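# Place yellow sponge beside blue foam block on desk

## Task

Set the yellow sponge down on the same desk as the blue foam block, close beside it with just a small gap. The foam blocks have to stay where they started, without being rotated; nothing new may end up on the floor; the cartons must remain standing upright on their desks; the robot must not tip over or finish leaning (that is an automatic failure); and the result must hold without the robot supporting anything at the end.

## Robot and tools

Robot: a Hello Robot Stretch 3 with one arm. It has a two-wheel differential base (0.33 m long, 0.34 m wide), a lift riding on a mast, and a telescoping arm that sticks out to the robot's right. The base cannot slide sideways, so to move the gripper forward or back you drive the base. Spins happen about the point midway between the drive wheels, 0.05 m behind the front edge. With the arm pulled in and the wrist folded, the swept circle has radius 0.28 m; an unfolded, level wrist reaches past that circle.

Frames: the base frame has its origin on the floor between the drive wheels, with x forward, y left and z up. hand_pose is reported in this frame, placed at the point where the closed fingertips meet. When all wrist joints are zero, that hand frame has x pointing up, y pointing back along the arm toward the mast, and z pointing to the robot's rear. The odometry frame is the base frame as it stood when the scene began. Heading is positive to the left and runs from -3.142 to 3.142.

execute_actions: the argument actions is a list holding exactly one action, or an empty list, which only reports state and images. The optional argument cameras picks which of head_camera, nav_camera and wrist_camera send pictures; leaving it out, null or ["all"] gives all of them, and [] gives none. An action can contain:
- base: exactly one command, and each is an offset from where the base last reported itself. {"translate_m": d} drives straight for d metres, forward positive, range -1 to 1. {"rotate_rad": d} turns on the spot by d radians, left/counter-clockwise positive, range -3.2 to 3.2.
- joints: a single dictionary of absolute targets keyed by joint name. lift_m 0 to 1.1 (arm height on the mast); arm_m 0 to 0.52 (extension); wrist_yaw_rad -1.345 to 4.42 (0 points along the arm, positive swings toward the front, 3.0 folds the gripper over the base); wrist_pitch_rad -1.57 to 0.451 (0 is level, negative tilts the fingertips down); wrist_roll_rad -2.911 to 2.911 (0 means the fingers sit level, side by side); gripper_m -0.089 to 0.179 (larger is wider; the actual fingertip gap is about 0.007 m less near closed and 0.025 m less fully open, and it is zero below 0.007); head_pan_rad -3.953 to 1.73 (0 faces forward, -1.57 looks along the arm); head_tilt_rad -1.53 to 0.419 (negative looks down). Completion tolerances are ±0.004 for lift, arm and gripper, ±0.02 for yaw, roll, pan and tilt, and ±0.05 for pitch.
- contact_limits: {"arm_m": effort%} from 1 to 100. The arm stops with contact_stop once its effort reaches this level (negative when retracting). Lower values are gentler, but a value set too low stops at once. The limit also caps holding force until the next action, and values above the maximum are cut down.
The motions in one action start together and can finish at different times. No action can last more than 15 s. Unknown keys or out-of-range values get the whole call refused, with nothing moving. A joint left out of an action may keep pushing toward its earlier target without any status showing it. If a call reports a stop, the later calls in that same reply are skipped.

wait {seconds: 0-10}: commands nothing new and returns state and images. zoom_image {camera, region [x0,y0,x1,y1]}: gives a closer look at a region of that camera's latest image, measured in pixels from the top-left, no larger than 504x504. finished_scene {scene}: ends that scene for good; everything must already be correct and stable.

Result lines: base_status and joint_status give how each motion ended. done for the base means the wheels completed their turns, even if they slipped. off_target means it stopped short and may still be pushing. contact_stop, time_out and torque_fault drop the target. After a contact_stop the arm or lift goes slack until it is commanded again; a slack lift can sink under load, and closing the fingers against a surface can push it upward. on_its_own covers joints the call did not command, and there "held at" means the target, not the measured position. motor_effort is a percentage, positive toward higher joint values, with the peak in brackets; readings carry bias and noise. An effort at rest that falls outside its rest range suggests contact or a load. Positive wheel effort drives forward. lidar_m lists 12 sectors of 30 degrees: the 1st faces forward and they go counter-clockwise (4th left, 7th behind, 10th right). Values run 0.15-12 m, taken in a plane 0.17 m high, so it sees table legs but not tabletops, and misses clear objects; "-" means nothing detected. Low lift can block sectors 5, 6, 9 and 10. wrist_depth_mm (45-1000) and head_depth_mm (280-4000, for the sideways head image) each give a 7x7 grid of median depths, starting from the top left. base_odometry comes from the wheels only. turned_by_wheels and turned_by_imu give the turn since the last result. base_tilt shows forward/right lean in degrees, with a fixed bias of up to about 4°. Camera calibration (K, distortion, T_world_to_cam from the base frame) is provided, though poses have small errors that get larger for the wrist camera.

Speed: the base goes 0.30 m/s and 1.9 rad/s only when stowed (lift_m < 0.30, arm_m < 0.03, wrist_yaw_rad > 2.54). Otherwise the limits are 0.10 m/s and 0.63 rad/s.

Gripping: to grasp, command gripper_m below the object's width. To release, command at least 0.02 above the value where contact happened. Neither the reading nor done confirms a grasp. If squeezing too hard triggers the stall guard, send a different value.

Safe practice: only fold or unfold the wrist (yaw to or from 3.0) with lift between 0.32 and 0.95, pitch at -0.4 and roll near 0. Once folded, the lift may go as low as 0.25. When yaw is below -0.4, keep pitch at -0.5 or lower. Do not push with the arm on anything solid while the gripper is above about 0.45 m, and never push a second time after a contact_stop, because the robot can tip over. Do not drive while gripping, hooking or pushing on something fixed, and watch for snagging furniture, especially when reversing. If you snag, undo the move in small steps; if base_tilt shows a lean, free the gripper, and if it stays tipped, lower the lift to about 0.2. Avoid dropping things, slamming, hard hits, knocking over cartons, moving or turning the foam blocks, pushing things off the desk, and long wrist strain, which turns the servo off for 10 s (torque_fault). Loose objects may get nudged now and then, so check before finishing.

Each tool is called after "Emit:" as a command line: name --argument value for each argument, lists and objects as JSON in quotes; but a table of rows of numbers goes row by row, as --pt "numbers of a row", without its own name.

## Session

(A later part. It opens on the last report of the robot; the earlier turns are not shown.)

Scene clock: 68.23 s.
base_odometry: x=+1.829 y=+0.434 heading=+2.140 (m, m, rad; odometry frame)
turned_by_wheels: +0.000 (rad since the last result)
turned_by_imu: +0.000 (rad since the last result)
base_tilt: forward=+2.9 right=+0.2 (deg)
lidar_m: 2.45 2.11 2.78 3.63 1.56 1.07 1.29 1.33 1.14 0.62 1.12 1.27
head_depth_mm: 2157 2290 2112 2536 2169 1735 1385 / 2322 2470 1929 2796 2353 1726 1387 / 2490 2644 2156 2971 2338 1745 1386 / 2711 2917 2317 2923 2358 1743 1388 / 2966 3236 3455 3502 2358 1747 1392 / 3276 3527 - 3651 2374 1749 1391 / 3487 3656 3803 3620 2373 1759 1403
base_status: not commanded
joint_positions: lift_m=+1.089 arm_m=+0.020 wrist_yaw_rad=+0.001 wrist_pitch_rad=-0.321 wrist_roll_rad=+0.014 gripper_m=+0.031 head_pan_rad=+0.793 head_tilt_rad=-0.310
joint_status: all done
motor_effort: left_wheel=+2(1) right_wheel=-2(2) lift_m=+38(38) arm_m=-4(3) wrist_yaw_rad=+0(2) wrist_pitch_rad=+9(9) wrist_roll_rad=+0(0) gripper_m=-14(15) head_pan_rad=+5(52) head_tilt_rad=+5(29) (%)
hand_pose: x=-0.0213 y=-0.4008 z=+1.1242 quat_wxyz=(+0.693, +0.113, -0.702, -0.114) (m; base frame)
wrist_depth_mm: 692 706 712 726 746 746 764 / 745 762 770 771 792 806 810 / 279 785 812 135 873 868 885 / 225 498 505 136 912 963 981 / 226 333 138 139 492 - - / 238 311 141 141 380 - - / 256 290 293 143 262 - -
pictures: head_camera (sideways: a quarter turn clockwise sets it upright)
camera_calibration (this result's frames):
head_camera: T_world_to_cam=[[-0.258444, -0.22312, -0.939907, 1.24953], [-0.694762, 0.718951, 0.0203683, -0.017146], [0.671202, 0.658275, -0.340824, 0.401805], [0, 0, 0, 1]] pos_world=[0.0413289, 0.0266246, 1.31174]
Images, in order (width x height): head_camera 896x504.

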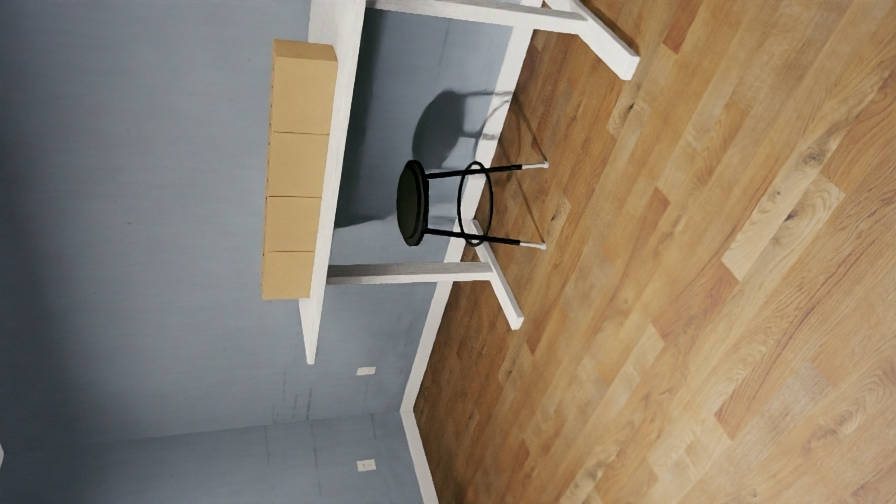

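Emit:
execute_actions --actions '[{"base":{"rotate_rad":0.523}}]' --cameras '[]'

Emit:
execute_actions --actions '[{"base":{"translate_m":0.83}}]' --cameras '[]'

Emit:
execute_actions --actions '[{"base":{"translate_m":0.83}}]' --cameras '[]'

Emit:
execute_actions --actions '[{"base":{"rotate_rad":1.05},"joints":{"head_pan_rad":-1.3,"head_tilt_rad":-0.6}}]'

Scene clock: 74.20 s.
base_odometry: x=+1.829 y=+0.434 heading=+2.663 (m, m, rad; odometry frame)
turned_by_wheels: +0.523 (rad since the last result)
turned_by_imu: +0.520 (rad since the last result)
base_tilt: forward=+2.9 right=+0.2 (deg)
lidar_m: 2.12 2.78 3.62 1.56 1.07 1.29 1.32 1.14 0.62 1.12 1.28 2.45
head_depth_mm: 3381 3508 3684 3525 2325 1735 1382 / 3485 3672 - 3549 2328 1746 1387 / 3343 3552 3840 3604 2337 1745 1386 / 3246 3422 3603 3495 2347 1740 1393 / 3147 3278 3530 3614 2353 1748 1392 / 3048 3200 3417 3545 2355 1753 1396 / 2947 3092 3278 3361 2356 1754 1400
base_status: done
joint_positions: lift_m=+1.089 arm_m=+0.020 wrist_yaw_rad=+0.001 wrist_pitch_rad=-0.321 wrist_roll_rad=+0.014 gripper_m=+0.031 head_pan_rad=+0.793 head_tilt_rad=-0.310
joint_status: not commanded
motor_effort: left_wheel=-2(7) right_wheel=+1(4) lift_m=+38(38) arm_m=-4(4) wrist_yaw_rad=-1(0) wrist_pitch_rad=+9(9) wrist_roll_rad=+0(0) gripper_m=-14(14) head_pan_rad=+4(4) head_tilt_rad=+6(6) (%)
hand_pose: x=-0.0213 y=-0.4008 z=+1.1242 quat_wxyz=(+0.693, +0.113, -0.702, -0.114) (m; base frame)
wrist_depth_mm: - - 951 823 738 653 602 / 454 - - 882 777 691 628 / 416 340 299 135 806 724 657 / 481 369 294 136 309 636 661 / 418 398 138 139 445 478 487 / 344 353 141 141 379 382 392 / 293 299 292 143 312 321 326
pictures: none
No camera images: the call's "cameras" was empty. Leave "cameras" out to get every camera's image.

Scene clock: 83.43 s.
base_odometry: x=+1.092 y=+0.816 heading=+2.663 (m, m, rad; odometry frame)
turned_by_wheels: +0.000 (rad since the last result)
turned_by_imu: +0.000 (rad since the last result)
base_tilt: forward=+3.0 right=+0.2 (deg)
lidar_m: 1.31 1.99 2.85 2.96 1.93 1.71 2.08 1.28 1.47 1.08 1.81 1.37
head_depth_mm: 2379 2476 1606 2659 2113 1738 1385 / 2811 2933 3016 3092 2323 1736 1384 / 2998 3179 3433 3569 2333 1733 1390 / 2895 3066 3291 3432 2357 1743 1387 / 2802 2966 3181 3324 2357 1750 1392 / 2708 2885 2997 3156 2372 1757 1398 / 2627 2798 2380 3127 2369 1758 1396
base_status: done
joint_positions: lift_m=+1.089 arm_m=+0.020 wrist_yaw_rad=+0.001 wrist_pitch_rad=-0.321 wrist_roll_rad=+0.014 gripper_m=+0.031 head_pan_rad=+0.793 head_tilt_rad=-0.310
joint_status: not commanded
motor_effort: left_wheel=-2(4) right_wheel=+1(3) lift_m=+38(38) arm_m=-4(4) wrist_yaw_rad=+0(0) wrist_pitch_rad=+9(9) wrist_roll_rad=+0(0) gripper_m=-14(15) head_pan_rad=+4(5) head_tilt_rad=+5(6) (%)
hand_pose: x=-0.0213 y=-0.4008 z=+1.1242 quat_wxyz=(+0.693, +0.113, -0.702, -0.114) (m; base frame)
wrist_depth_mm: - - - - - 943 855 / - - - - - 982 900 / - - - 135 809 514 464 / - - - 136 584 547 484 / - - 138 139 487 473 486 / - - 140 141 - - 406 / - - - 143 - - -
pictures: none
No camera images: the call's "cameras" was empty. Leave "cameras" out to get every camera's image.

Scene clock: 92.70 s.
base_odometry: x=+0.356 y=+1.199 heading=+2.663 (m, m, rad; odometry frame)
turned_by_wheels: +0.000 (rad since the last result)
turned_by_imu: +0.000 (rad since the last result)
base_tilt: forward=+2.9 right=+0.2 (deg)
lidar_m: 1.02 0.73 2.45 2.91 2.89 2.46 2.07 1.95 1.43 1.47 1.04 0.54
head_depth_mm: 1376 1424 1462 539 518 483 384 / 1625 1697 1725 617 603 482 1275 / 1989 2091 2017 769 653 567 1351 / 2489 2652 2770 935 769 1739 1386 / 2489 2655 2793 1308 2356 1753 1393 / 2395 2547 2713 2857 2369 1756 1399 / 2326 2471 2630 2804 2373 1760 1397
base_status: done
joint_positions: lift_m=+1.089 arm_m=+0.020 wrist_yaw_rad=+0.001 wrist_pitch_rad=-0.321 wrist_roll_rad=+0.014 gripper_m=+0.031 head_pan_rad=+0.793 head_tilt_rad=-0.310
joint_status: not commanded
motor_effort: left_wheel=-2(4) right_wheel=+1(5) lift_m=+38(38) arm_m=-3(3) wrist_yaw_rad=-1(0) wrist_pitch_rad=+9(9) wrist_roll_rad=+0(0) gripper_m=-15(15) head_pan_rad=+4(4) head_tilt_rad=+5(6) (%)
hand_pose: x=-0.0213 y=-0.4008 z=+1.1242 quat_wxyz=(+0.693, +0.113, -0.702, -0.114) (m; base frame)
wrist_depth_mm: 671 841 - - - - - / 707 872 - - - - - / 739 909 - 135 - - - / 752 969 - 136 - - 951 / 781 - 138 139 - - - / 815 - 140 141 - - - / 849 - - 143 - - -
pictures: none
No camera images: the call's "cameras" was empty. Leave "cameras" out to get every camera's image.

Scene clock: 95.30 s.
base_odometry: x=+0.356 y=+1.199 heading=-2.571 (m, m, rad; odometry frame)
turned_by_wheels: +1.050 (rad since the last result)
turned_by_imu: +1.045 (rad since the last result)
base_tilt: forward=+3.0 right=+0.2 (deg)
lidar_m: 2.46 2.91 2.88 2.46 2.07 1.95 1.43 1.47 1.04 0.54 1.02 0.73
head_depth_mm: 772 - 340 - - 370 329 / 795 877 832 551 436 371 337 / 811 901 746 552 450 371 1094 / 825 923 380 367 425 371 1126 / 843 945 380 377 425 371 1152 / 861 968 381 390 438 371 1174 / 881 991 381 403 447 382 1175
base_status: done
joint_positions: lift_m=+1.089 arm_m=+0.020 wrist_yaw_rad=+0.001 wrist_pitch_rad=-0.321 wrist_roll_rad=+0.014 gripper_m=+0.031 head_pan_rad=-1.293 head_tilt_rad=-0.592
joint_status: all done
motor_effort: left_wheel=-2(7) right_wheel=+1(4) lift_m=+38(38) arm_m=-4(5) wrist_yaw_rad=-1(1) wrist_pitch_rad=+8(9) wrist_roll_rad=+0(0) gripper_m=-15(15) head_pan_rad=-4(51) head_tilt_rad=-4(29) (%)
hand_pose: x=-0.0213 y=-0.4008 z=+1.1242 quat_wxyz=(+0.693, +0.113, -0.702, -0.114) (m; base frame)
wrist_depth_mm: 620 632 635 647 651 659 659 / 663 675 676 693 704 717 718 / 696 713 715 135 756 766 783 / 542 555 504 136 824 834 840 / 155 172 138 139 892 933 929 / 131 160 140 141 967 - - / 124 191 287 144 315 - -
pictures: head_camera (sideways: a quarter turn clockwise sets it upright), nav_camera (sideways: a quarter turn counterclockwise sets it upright), wrist_camera
camera_calibration (this result's frames):
head_camera: T_world_to_cam=[[-0.135057, 0.573888, -0.80772, 1.07637], [0.9692, 0.245948, 0.0126896, -0.0172933], [0.20594, -0.781129, -0.589429, 0.728128], [0, 0, 0, 1]] pos_world=[0.0121807, -0.0446985, 1.2988]
nav_camera: T_world_to_cam=[[0.15331, -0.561507, 0.813145, -1.01299], [-0.965528, -0.260289, 0.0023012, 0.0560031], [0.210361, -0.785467, -0.582056, 0.714269], [0, 0, 0, 1]] pos_world=[0.0591196, 0.00681324, 1.23932]
wrist_camera: T_world_to_cam=[[-0.998687, 0.00233366, 0.0511656, -0.0856145], [-0.0440104, 0.471902, -0.880552, 1.20877], [-0.0262001, -0.881648, -0.47118, 0.336417], [0, 0, 0, 1]] pos_world=[-0.0234897, -0.273619, 1.22728]
Images, in order (width x height): head_camera 896x504, nav_camera 672x504, wrist_camera 644x364.

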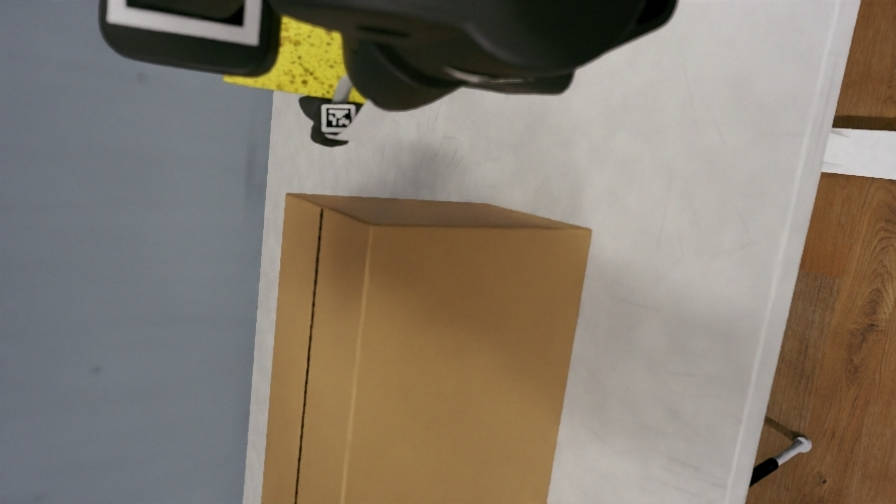

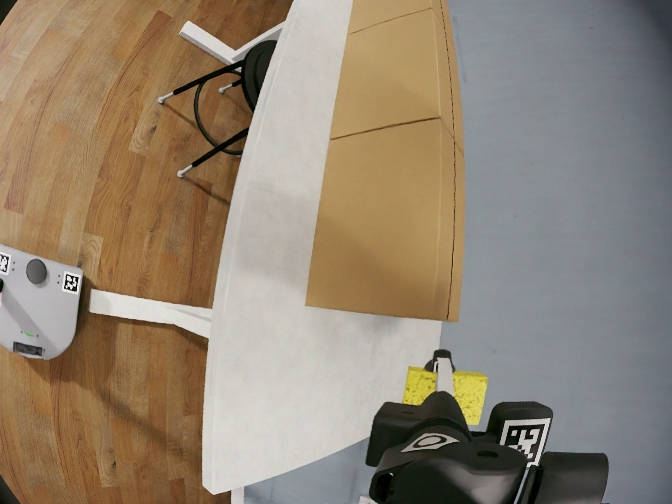

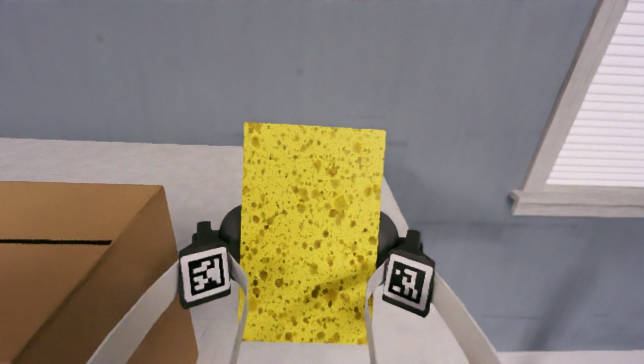

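Tight but clear.

Emit:
execute_actions --actions '[{"joints":{"arm_m":0.42}}]' --cameras '[]'

Emit:
execute_actions --actions '[{"joints":{"wrist_yaw_rad":0.6}}]' --cameras '["wrist_camera"]'

Emit:
execute_actions --actions '[{"joints":{"wrist_yaw_rad":1.15}}]' --cameras '["wrist_camera"]'

Scene clock: 100.30 s.
base_odometry: x=+0.356 y=+1.199 heading=-2.571 (m, m, rad; odometry frame)
turned_by_wheels: +0.000 (rad since the last result)
turned_by_imu: +0.000 (rad since the last result)
base_tilt: forward=+3.0 right=+0.2 (deg)
lidar_m: 2.45 2.90 2.88 2.46 2.08 1.94 1.43 1.46 1.04 0.54 1.02 0.73
head_depth_mm: - 894 783 571 450 370 329 / 795 885 785 572 450 371 337 / 809 902 746 551 450 371 1090 / 826 920 380 367 424 371 1123 / 844 945 380 376 425 371 1146 / 862 968 380 389 438 371 1177 / 884 992 381 403 446 381 1173
base_status: not commanded
joint_positions: lift_m=+1.089 arm_m=+0.420 wrist_yaw_rad=+0.001 wrist_pitch_rad=-0.321 wrist_roll_rad=+0.014 gripper_m=+0.031 head_pan_rad=-1.293 head_tilt_rad=-0.593
joint_status: all done
motor_effort: left_wheel=-2(2) right_wheel=+2(1) lift_m=+38(38) arm_m=+6(5) wrist_yaw_rad=+0(0) wrist_pitch_rad=+9(9) wrist_roll_rad=+0(0) gripper_m=-14(14) head_pan_rad=-4(4) head_tilt_rad=-4(4) (%)
hand_pose: x=-0.0213 y=-0.8002 z=+1.1242 quat_wxyz=(+0.693, +0.113, -0.702, -0.114) (m; base frame)
wrist_depth_mm: 283 286 291 296 299 303 307 / 305 308 311 316 321 327 333 / 327 333 333 135 346 356 360 / 354 361 356 136 378 390 393 / 388 396 138 139 412 432 437 / 342 348 141 141 449 475 484 / 291 297 292 143 310 539 551
pictures: none
No camera images: the call's "cameras" was empty. Leave "cameras" out to get every camera's image.

Scene clock: 101.53 s.
base_odometry: x=+0.356 y=+1.199 heading=-2.571 (m, m, rad; odometry frame)
turned_by_wheels: +0.000 (rad since the last result)
turned_by_imu: +0.000 (rad since the last result)
base_tilt: forward=+3.0 right=+0.2 (deg)
lidar_m: 2.46 2.90 2.89 2.46 2.07 1.94 1.43 1.46 1.04 0.54 1.02 0.73
head_depth_mm: - 885 784 571 449 371 329 / 790 907 785 571 449 371 336 / 796 655 746 552 450 371 1092 / 826 928 380 367 425 371 1129 / 843 945 380 376 425 371 1147 / 860 968 380 389 437 372 1171 / 884 990 380 403 446 382 1171
base_status: not commanded
joint_positions: lift_m=+1.089 arm_m=+0.420 wrist_yaw_rad=+0.598 wrist_pitch_rad=-0.321 wrist_roll_rad=+0.014 gripper_m=+0.031 head_pan_rad=-1.293 head_tilt_rad=-0.593
joint_status: all done
motor_effort: left_wheel=-2(2) right_wheel=+1(2) lift_m=+38(38) arm_m=+6(6) wrist_yaw_rad=+2(5) wrist_pitch_rad=+9(8) wrist_roll_rad=+0(0) gripper_m=-14(14) head_pan_rad=-3(4) head_tilt_rad=-4(3) (%)
hand_pose: x=+0.1110 y=-0.7594 z=+1.1242 quat_wxyz=(+0.696, +0.314, -0.638, +0.095) (m; base frame)
wrist_depth_mm: 692 524 428 358 310 273 243 / 778 582 461 384 328 287 255 / 736 655 507 135 345 304 268 / 533 551 504 136 364 320 281 / 416 426 138 139 382 340 296 / 342 348 141 141 386 361 315 / 290 296 291 144 312 320 326
pictures: wrist_camera
camera_calibration (this result's frames):
wrist_camera: T_world_to_cam=[[-0.827398, -0.559281, 0.0511662, -0.398114], [-0.301573, 0.365586, -0.880569, 1.33169], [0.47378, -0.744011, -0.471148, 0.0727277], [0, 0, 0, 1]] pos_world=[0.0377457, -0.655393, 1.22728]
Images, in order (width x height): wrist_camera 644x364.

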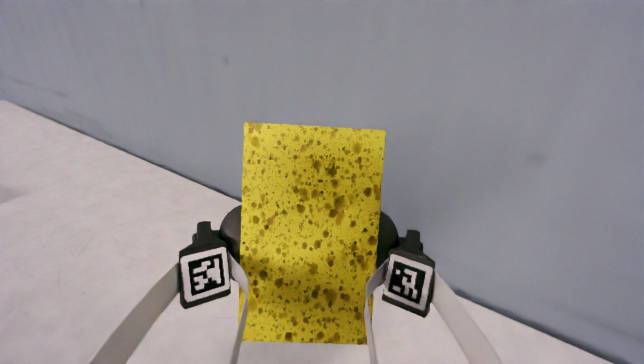

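Scene clock: 102.73 s.
base_odometry: x=+0.356 y=+1.199 heading=-2.571 (m, m, rad; odometry frame)
turned_by_wheels: +0.000 (rad since the last result)
turned_by_imu: +0.000 (rad since the last result)
base_tilt: forward=+3.0 right=+0.2 (deg)
lidar_m: 2.46 2.89 2.89 2.46 2.08 1.94 1.43 1.46 1.04 0.54 1.02 0.73
head_depth_mm: 770 885 784 571 450 371 329 / 778 921 784 572 450 371 337 / 810 918 746 551 450 371 1098 / 827 616 379 367 425 371 1127 / 844 933 380 376 425 371 1151 / 861 968 380 389 438 372 1172 / 883 992 381 402 445 381 1170
base_status: not commanded
joint_positions: lift_m=+1.089 arm_m=+0.420 wrist_yaw_rad=+1.147 wrist_pitch_rad=-0.321 wrist_roll_rad=+0.014 gripper_m=+0.031 head_pan_rad=-1.293 head_tilt_rad=-0.593
joint_status: all done
motor_effort: left_wheel=-2(2) right_wheel=+1(1) lift_m=+38(38) arm_m=+6(6) wrist_yaw_rad=+2(4) wrist_pitch_rad=+8(9) wrist_roll_rad=+0(0) gripper_m=-14(14) head_pan_rad=-4(4) head_tilt_rad=-4(4) (%)
hand_pose: x=+0.1933 y=-0.6615 z=+1.1242 quat_wxyz=(+0.644, +0.476, -0.529, +0.280) (m; base frame)
wrist_depth_mm: - - - 742 494 368 298 / 572 - - 777 511 383 304 / 483 779 814 135 514 392 311 / 444 549 508 136 527 404 317 / 390 426 138 139 461 416 327 / 334 350 141 141 374 384 334 / 291 297 290 143 312 320 321
pictures: wrist_camera
camera_calibration (this result's frames):
wrist_camera: T_world_to_cam=[[-0.41306, -0.909265, 0.0511666, -0.586859], [-0.448183, 0.154048, -0.880569, 1.20912], [0.792788, -0.386659, -0.471149, 0.281314], [0, 0, 0, 1]] pos_world=[0.0764761, -0.611101, 1.22728]
Images, in order (width x height): wrist_camera 644x364.

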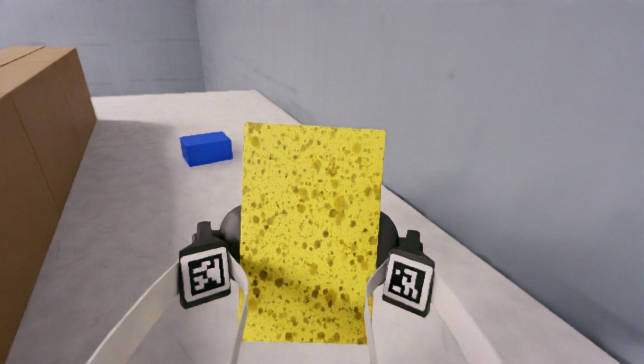

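Emit:
execute_actions --actions '[{"base":{"translate_m":0.45},"joints":{"lift_m":1.1,"wrist_yaw_rad":0.5,"wrist_pitch_rad":-0.7,"head_pan_rad":-1.0,"head_tilt_rad":-0.9}}]'

Scene clock: 110.07 s.
base_odometry: x=-0.023 y=+0.956 heading=-2.571 (m, m, rad; odometry frame)
turned_by_wheels: +0.000 (rad since the last result)
turned_by_imu: -0.001 (rad since the last result)
base_tilt: forward=+2.9 right=+0.3 (deg)
lidar_m: 2.02 2.51 2.89 2.47 2.64 2.41 1.88 1.44 0.72 0.49 0.74 0.44
head_depth_mm: 343 293 334 393 358 1173 1084 / 343 302 358 402 357 1211 1087 / 343 320 384 410 371 1205 1119 / 342 342 417 410 1294 1204 1103 / 341 367 448 410 1152 1208 1086 / 355 396 465 419 1365 1207 1084 / 369 431 482 437 1333 1207 1086
base_status: done
joint_positions: lift_m=+1.096 arm_m=+0.420 wrist_yaw_rad=+0.502 wrist_pitch_rad=-0.711 wrist_roll_rad=+0.014 gripper_m=+0.031 head_pan_rad=-1.007 head_tilt_rad=-0.889
joint_status: all done
joint sent to its limit — the command would take lift_m past its upper limit, so that joint was sent only as far as its limit.
motor_effort: left_wheel=-2(2) right_wheel=+1(6) lift_m=+38(42) arm_m=+5(6) wrist_yaw_rad=-2(3) wrist_pitch_rad=+4(8) wrist_roll_rad=+0(0) gripper_m=-14(14) head_pan_rad=+4(31) head_tilt_rad=-6(30) (%)
hand_pose: x=+0.0644 y=-0.7211 z=+1.0497 quat_wxyz=(+0.699, +0.403, -0.585, -0.077) (m; base frame)
wrist_depth_mm: 489 482 418 356 311 278 249 / 405 415 425 406 349 306 273 / 345 352 359 135 374 339 301 / 247 307 298 136 324 332 331 / 234 269 138 138 288 293 296 / 235 243 141 141 257 259 264 / 218 220 220 144 230 235 237
pictures: head_camera (sideways: a quarter turn clockwise sets it upright), nav_camera (sideways: a quarter turn counterclockwise sets it upright), wrist_camera
camera_calibration (this result's frames):
head_camera: T_world_to_cam=[[-0.403614, 0.690067, -0.600752, 0.808282], [0.861827, 0.507189, 0.00357688, -0.00477137], [0.307163, -0.516301, -0.799427, 1.00064], [0, 0, 0, 1]] pos_world=[0.0229874, -0.0387193, 1.28553]
nav_camera: T_world_to_cam=[[0.418642, -0.674634, 0.607954, -0.747192], [-0.852268, -0.523066, 0.00644422, 0.0499202], [0.313652, -0.520837, -0.793946, 0.98923], [0, 0, 0, 1]] pos_world=[0.0450774, 0.0372585, 1.23933]
wrist_camera: T_world_to_cam=[[-0.867471, -0.495112, 0.0485667, -0.3599], [-0.409335, 0.654866, -0.635292, 1.19608], [0.282736, -0.570977, -0.770743, 0.539753], [0, 0, 0, 1]] pos_world=[0.0247858, -0.653274, 1.19335]
Images, in order (width x height): head_camera 896x504, nav_camera 672x504, wrist_camera 644x364.

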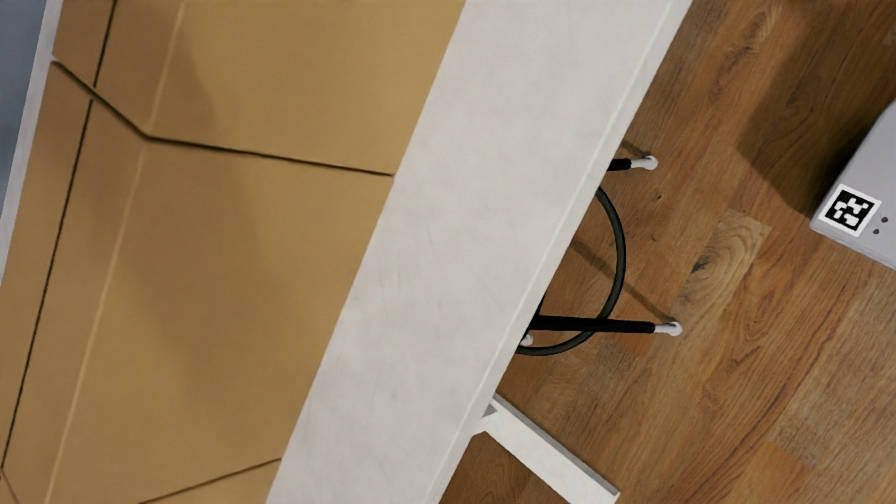

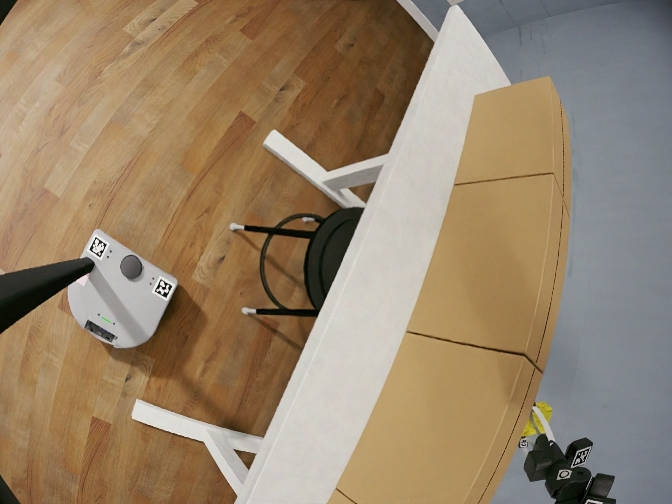

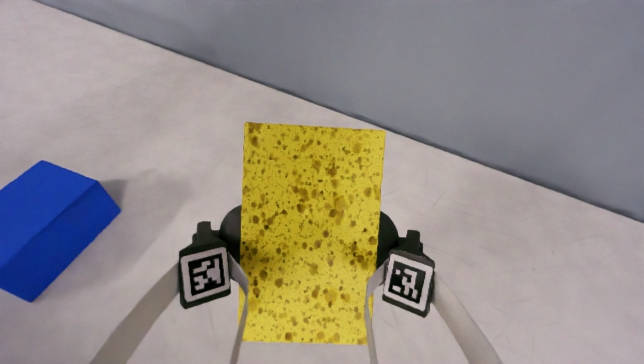

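Emit:
execute_actions --actions '[{"joints":{"arm_m":0.52,"wrist_yaw_rad":1.57,"wrist_pitch_rad":-1.2}}]' --cameras '[]'

Emit:
execute_actions --actions '[{"joints":{"wrist_pitch_rad":-1.5}}]' --cameras '[]'

Emit:
execute_actions --actions '[{"base":{"translate_m":0.14}}]' --cameras '["wrist_camera"]'

Scene clock: 113.90 s.
base_odometry: x=-0.023 y=+0.956 heading=-2.571 (m, m, rad; odometry frame)
turned_by_wheels: +0.000 (rad since the last result)
turned_by_imu: +0.000 (rad since the last result)
base_tilt: forward=+3.0 right=+0.2 (deg)
lidar_m: 2.02 2.51 2.88 2.46 2.64 2.41 1.87 1.45 0.71 0.50 0.74 0.44
head_depth_mm: 343 293 334 393 358 1172 1086 / 343 302 357 403 357 1207 1081 / 342 320 385 410 371 1212 1121 / 342 342 416 410 1292 1209 1102 / 342 367 448 410 1152 1204 1082 / 355 396 465 419 1368 1207 1084 / 369 430 481 438 1337 1207 1087
base_status: not commanded
joint_positions: lift_m=+1.096 arm_m=+0.520 wrist_yaw_rad=+1.568 wrist_pitch_rad=-1.202 wrist_roll_rad=+0.014 gripper_m=+0.031 head_pan_rad=-1.007 head_tilt_rad=-0.889
joint_status: all done
motor_effort: left_wheel=-2(2) right_wheel=+1(1) lift_m=+38(38) arm_m=+7(8) wrist_yaw_rad=+4(4) wrist_pitch_rad=+1(4) wrist_roll_rad=+0(0) gripper_m=-15(14) head_pan_rad=+4(4) head_tilt_rad=-6(6) (%)
hand_pose: x=+0.0486 y=-0.6651 z=+0.9874 quat_wxyz=(+0.695, +0.696, -0.135, +0.124) (m; base frame)
wrist_depth_mm: 224 226 230 232 235 239 242 / 216 218 221 224 227 231 233 / 209 210 213 135 219 222 224 / 202 204 203 137 211 214 218 / 195 198 138 138 205 207 209 / 190 192 141 141 200 200 203 / 184 186 186 143 191 195 196
pictures: none
No camera images: the call's "cameras" was empty. Leave "cameras" out to get every camera's image.

Scene clock: 114.83 s.
base_odometry: x=-0.023 y=+0.956 heading=-2.571 (m, m, rad; odometry frame)
turned_by_wheels: +0.000 (rad since the last result)
turned_by_imu: +0.000 (rad since the last result)
base_tilt: forward=+3.0 right=+0.2 (deg)
lidar_m: 2.02 2.51 2.88 2.47 2.64 2.41 1.88 1.44 0.72 0.49 0.74 0.44
head_depth_mm: 343 293 334 392 357 1177 1087 / 343 302 358 402 357 1210 1086 / 342 320 384 410 370 1208 1116 / 342 342 416 410 1294 1210 1099 / 341 367 448 410 1152 1208 1084 / 354 396 465 418 1359 1205 1086 / 369 431 481 437 1336 1208 1083
base_status: not commanded
joint_positions: lift_m=+1.096 arm_m=+0.520 wrist_yaw_rad=+1.568 wrist_pitch_rad=-1.495 wrist_roll_rad=+0.014 gripper_m=+0.031 head_pan_rad=-1.007 head_tilt_rad=-0.889
joint_status: all done
motor_effort: left_wheel=-2(2) right_wheel=+1(1) lift_m=+38(38) arm_m=+6(7) wrist_yaw_rad=+2(2) wrist_pitch_rad=-3(2) wrist_roll_rad=+0(0) gripper_m=-14(14) head_pan_rad=+4(4) head_tilt_rad=-6(6) (%)
hand_pose: x=-0.0261 y=-0.6648 z=+0.9778 quat_wxyz=(+0.707, +0.706, -0.032, +0.020) (m; base frame)
wrist_depth_mm: 176 178 179 181 182 183 185 / 179 181 182 183 185 186 188 / 182 184 184 135 188 189 191 / 184 186 186 136 190 192 194 / 188 189 138 139 193 195 197 / 191 192 141 141 196 198 200 / 194 195 197 143 200 202 204
pictures: none
No camera images: the call's "cameras" was empty. Leave "cameras" out to get every camera's image.

Scene clock: 117.20 s.
base_odometry: x=-0.141 y=+0.880 heading=-2.571 (m, m, rad; odometry frame)
turned_by_wheels: +0.000 (rad since the last result)
turned_by_imu: -0.001 (rad since the last result)
base_tilt: forward=+2.9 right=+0.2 (deg)
lidar_m: 1.88 2.36 2.90 2.48 2.79 2.51 2.02 0.81 0.86 0.49 0.35 0.77
head_depth_mm: 343 290 329 386 357 1178 1086 / 343 296 352 402 357 1190 1082 / 343 315 379 410 370 1210 1118 / 342 337 410 410 914 1184 1101 / 342 362 446 410 1344 1209 1086 / 349 389 458 418 1339 1203 1082 / 364 423 481 437 1363 1205 1080
base_status: done
joint_positions: lift_m=+1.096 arm_m=+0.520 wrist_yaw_rad=+1.568 wrist_pitch_rad=-1.496 wrist_roll_rad=+0.014 gripper_m=+0.031 head_pan_rad=-1.007 head_tilt_rad=-0.889
joint_status: not commanded
motor_effort: left_wheel=-2(2) right_wheel=+1(4) lift_m=+38(38) arm_m=+6(6) wrist_yaw_rad=+3(3) wrist_pitch_rad=-2(3) wrist_roll_rad=+0(0) gripper_m=-15(14) head_pan_rad=+4(5) head_tilt_rad=-6(6) (%)
hand_pose: x=-0.0263 y=-0.6648 z=+0.9778 quat_wxyz=(+0.707, +0.706, -0.032, +0.020) (m; base frame)
wrist_depth_mm: 177 178 179 181 181 183 184 / 178 181 182 184 184 186 188 / 182 183 184 135 188 189 190 / 184 185 186 136 191 192 193 / 188 189 138 139 193 195 198 / 190 192 141 141 197 199 200 / 194 195 196 143 200 202 204
pictures: wrist_camera
camera_calibration (this result's frames):
wrist_camera: T_world_to_cam=[[0.0420705, -0.998848, 0.0230806, -0.693262], [-0.994604, -0.0396767, 0.0958569, -0.115631], [-0.0948308, -0.0269888, -0.995127, 1.11327], [0, 0, 0, 1]] pos_world=[0.0197312, -0.667005, 1.13493]
Images, in order (width x height): wrist_camera 644x364.

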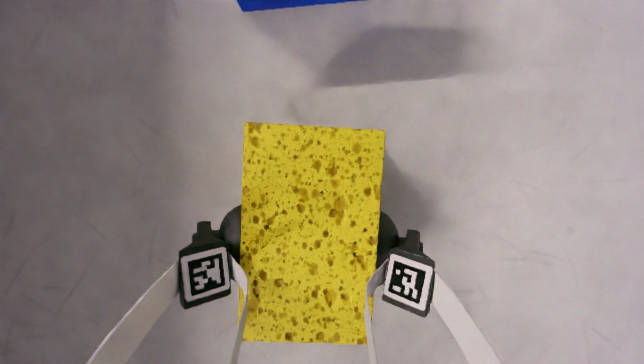

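Emit:
execute_actions --actions '[{"base":{"translate_m":0.05}}]' --cameras '[]'

Emit:
execute_actions --actions '[{"joints":{"gripper_m":0.12}}]' --cameras '["wrist_camera"]'

Emit:
execute_actions --actions '[{"base":{"translate_m":-0.12}}]' --cameras '["wrist_camera"]'

Scene clock: 120.40 s.
base_odometry: x=-0.183 y=+0.853 heading=-2.571 (m, m, rad; odometry frame)
turned_by_wheels: +0.000 (rad since the last result)
turned_by_imu: +0.000 (rad since the last result)
base_tilt: forward=+3.0 right=+0.2 (deg)
lidar_m: 1.84 2.32 2.89 2.48 2.80 2.56 2.06 0.85 1.02 0.49 0.33 0.74
head_depth_mm: 342 290 326 386 358 1174 1088 / 343 297 350 402 357 1192 1087 / 342 313 377 410 371 1210 1116 / 342 335 408 410 901 1190 1101 / 342 359 445 410 1337 1203 1086 / 347 388 459 419 1336 1209 1087 / 362 421 481 437 1363 1206 1084
base_status: done
joint_positions: lift_m=+1.096 arm_m=+0.520 wrist_yaw_rad=+1.568 wrist_pitch_rad=-1.496 wrist_roll_rad=+0.014 gripper_m=+0.031 head_pan_rad=-1.007 head_tilt_rad=-0.889
joint_status: not commanded
motor_effort: left_wheel=-1(3) right_wheel=+1(5) lift_m=+38(38) arm_m=+5(6) wrist_yaw_rad=+3(3) wrist_pitch_rad=-2(3) wrist_roll_rad=+0(0) gripper_m=-14(15) head_pan_rad=+4(4) head_tilt_rad=-6(6) (%)
hand_pose: x=-0.0263 y=-0.6648 z=+0.9778 quat_wxyz=(+0.707, +0.706, -0.032, +0.020) (m; base frame)
wrist_depth_mm: 177 178 137 137 182 183 185 / 179 181 157 147 185 187 188 / 182 183 183 135 187 189 191 / 184 186 186 136 190 192 194 / 188 189 138 138 194 195 197 / 190 192 141 141 196 199 201 / 194 195 196 144 200 202 205
pictures: none
No camera images: the call's "cameras" was empty. Leave "cameras" out to get every camera's image.

Scene clock: 121.80 s.
base_odometry: x=-0.183 y=+0.853 heading=-2.571 (m, m, rad; odometry frame)
turned_by_wheels: +0.000 (rad since the last result)
turned_by_imu: +0.000 (rad since the last result)
base_tilt: forward=+2.9 right=+0.2 (deg)
lidar_m: 1.83 2.32 2.89 2.48 2.80 2.56 2.06 0.85 1.02 0.49 0.33 0.74
head_depth_mm: 343 290 327 386 357 1173 1084 / 343 296 350 402 357 1187 1085 / 342 314 377 410 371 1213 1115 / 342 335 408 411 904 1190 1102 / 341 359 444 410 1340 1210 1087 / 347 387 458 418 1337 1210 1084 / 362 421 481 437 1360 1204 1082
base_status: not commanded
joint_positions: lift_m=+1.096 arm_m=+0.520 wrist_yaw_rad=+1.568 wrist_pitch_rad=-1.496 wrist_roll_rad=+0.014 gripper_m=+0.120 head_pan_rad=-1.007 head_tilt_rad=-0.889
joint_status: all done
motor_effort: left_wheel=-1(2) right_wheel=+1(1) lift_m=+38(38) arm_m=+5(7) wrist_yaw_rad=+2(2) wrist_pitch_rad=-2(2) wrist_roll_rad=+0(0) gripper_m=+1(85) head_pan_rad=+4(4) head_tilt_rad=-6(6) (%)
hand_pose: x=-0.0263 y=-0.6648 z=+0.9778 quat_wxyz=(+0.707, +0.706, -0.032, +0.020) (m; base frame)
wrist_depth_mm: 177 178 137 138 181 183 185 / 180 181 157 146 184 186 187 / 182 183 184 143 188 188 191 / 185 186 187 144 190 193 194 / 188 188 190 147 193 195 197 / 190 - 192 149 196 199 200 / 193 195 197 198 200 202 204
pictures: wrist_camera
camera_calibration (this result's frames):
wrist_camera: T_world_to_cam=[[0.0421039, -0.998847, 0.0230744, -0.693252], [-0.99459, -0.0397069, 0.095991, -0.115817], [-0.0949641, -0.0269912, -0.995115, 1.11325], [0, 0, 0, 1]] pos_world=[0.0197177, -0.667004, 1.13493]
Images, in order (width x height): wrist_camera 644x364.

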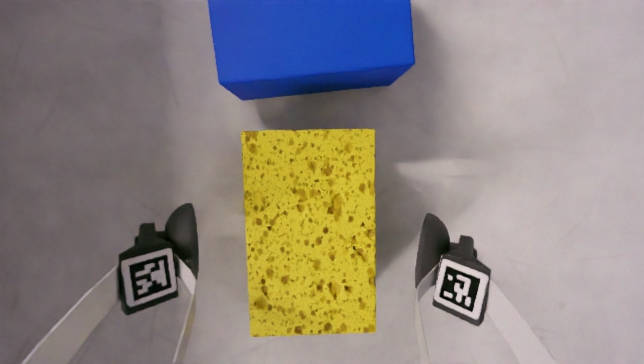

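Scene clock: 123.93 s.
base_odometry: x=-0.082 y=+0.918 heading=-2.571 (m, m, rad; odometry frame)
turned_by_wheels: +0.000 (rad since the last result)
turned_by_imu: +0.000 (rad since the last result)
base_tilt: forward=+3.0 right=+0.3 (deg)
lidar_m: 1.95 2.44 2.89 2.47 2.80 2.46 1.94 0.77 0.77 0.49 0.39 0.83
head_depth_mm: 343 293 331 390 357 1172 1087 / 343 299 354 402 357 1206 1081 / 342 318 382 411 370 1208 1114 / 342 340 414 410 943 1209 1100 / 342 364 448 410 1340 1187 1088 / 353 393 462 418 1360 1207 1083 / 367 426 481 437 1340 1205 1087
base_status: done
joint_positions: lift_m=+1.096 arm_m=+0.520 wrist_yaw_rad=+1.568 wrist_pitch_rad=-1.496 wrist_roll_rad=+0.014 gripper_m=+0.120 head_pan_rad=-1.007 head_tilt_rad=-0.889
joint_status: not commanded
motor_effort: left_wheel=-1(6) right_wheel=+1(4) lift_m=+38(38) arm_m=+6(6) wrist_yaw_rad=+2(3) wrist_pitch_rad=-2(2) wrist_roll_rad=+0(0) gripper_m=+0(0) head_pan_rad=+4(4) head_tilt_rad=-6(6) (%)
hand_pose: x=-0.0263 y=-0.6648 z=+0.9778 quat_wxyz=(+0.707, +0.706, -0.032, +0.020) (m; base frame)
wrist_depth_mm: 177 177 178 137 182 184 185 / 179 180 181 140 185 186 188 / 181 183 185 186 188 189 190 / 185 186 187 190 191 192 194 / 188 189 191 192 193 195 197 / 191 - 194 196 197 198 200 / 194 195 197 199 201 203 204
pictures: wrist_camera
camera_calibration (this result's frames):
wrist_camera: T_world_to_cam=[[0.0421052, -0.998847, 0.0230718, -0.693249], [-0.994584, -0.039707, 0.0960485, -0.115887], [-0.0950216, -0.026991, -0.995109, 1.11324], [0, 0, 0, 1]] pos_world=[0.0197119, -0.667004, 1.13493]
Images, in order (width x height): wrist_camera 644x364.

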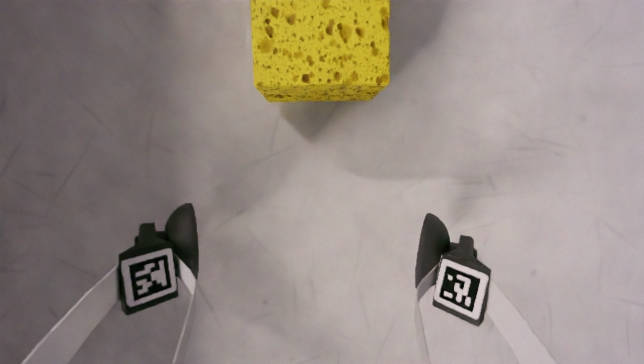

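Emit:
finished_scene --scene 2

The scene is finished: the task was done.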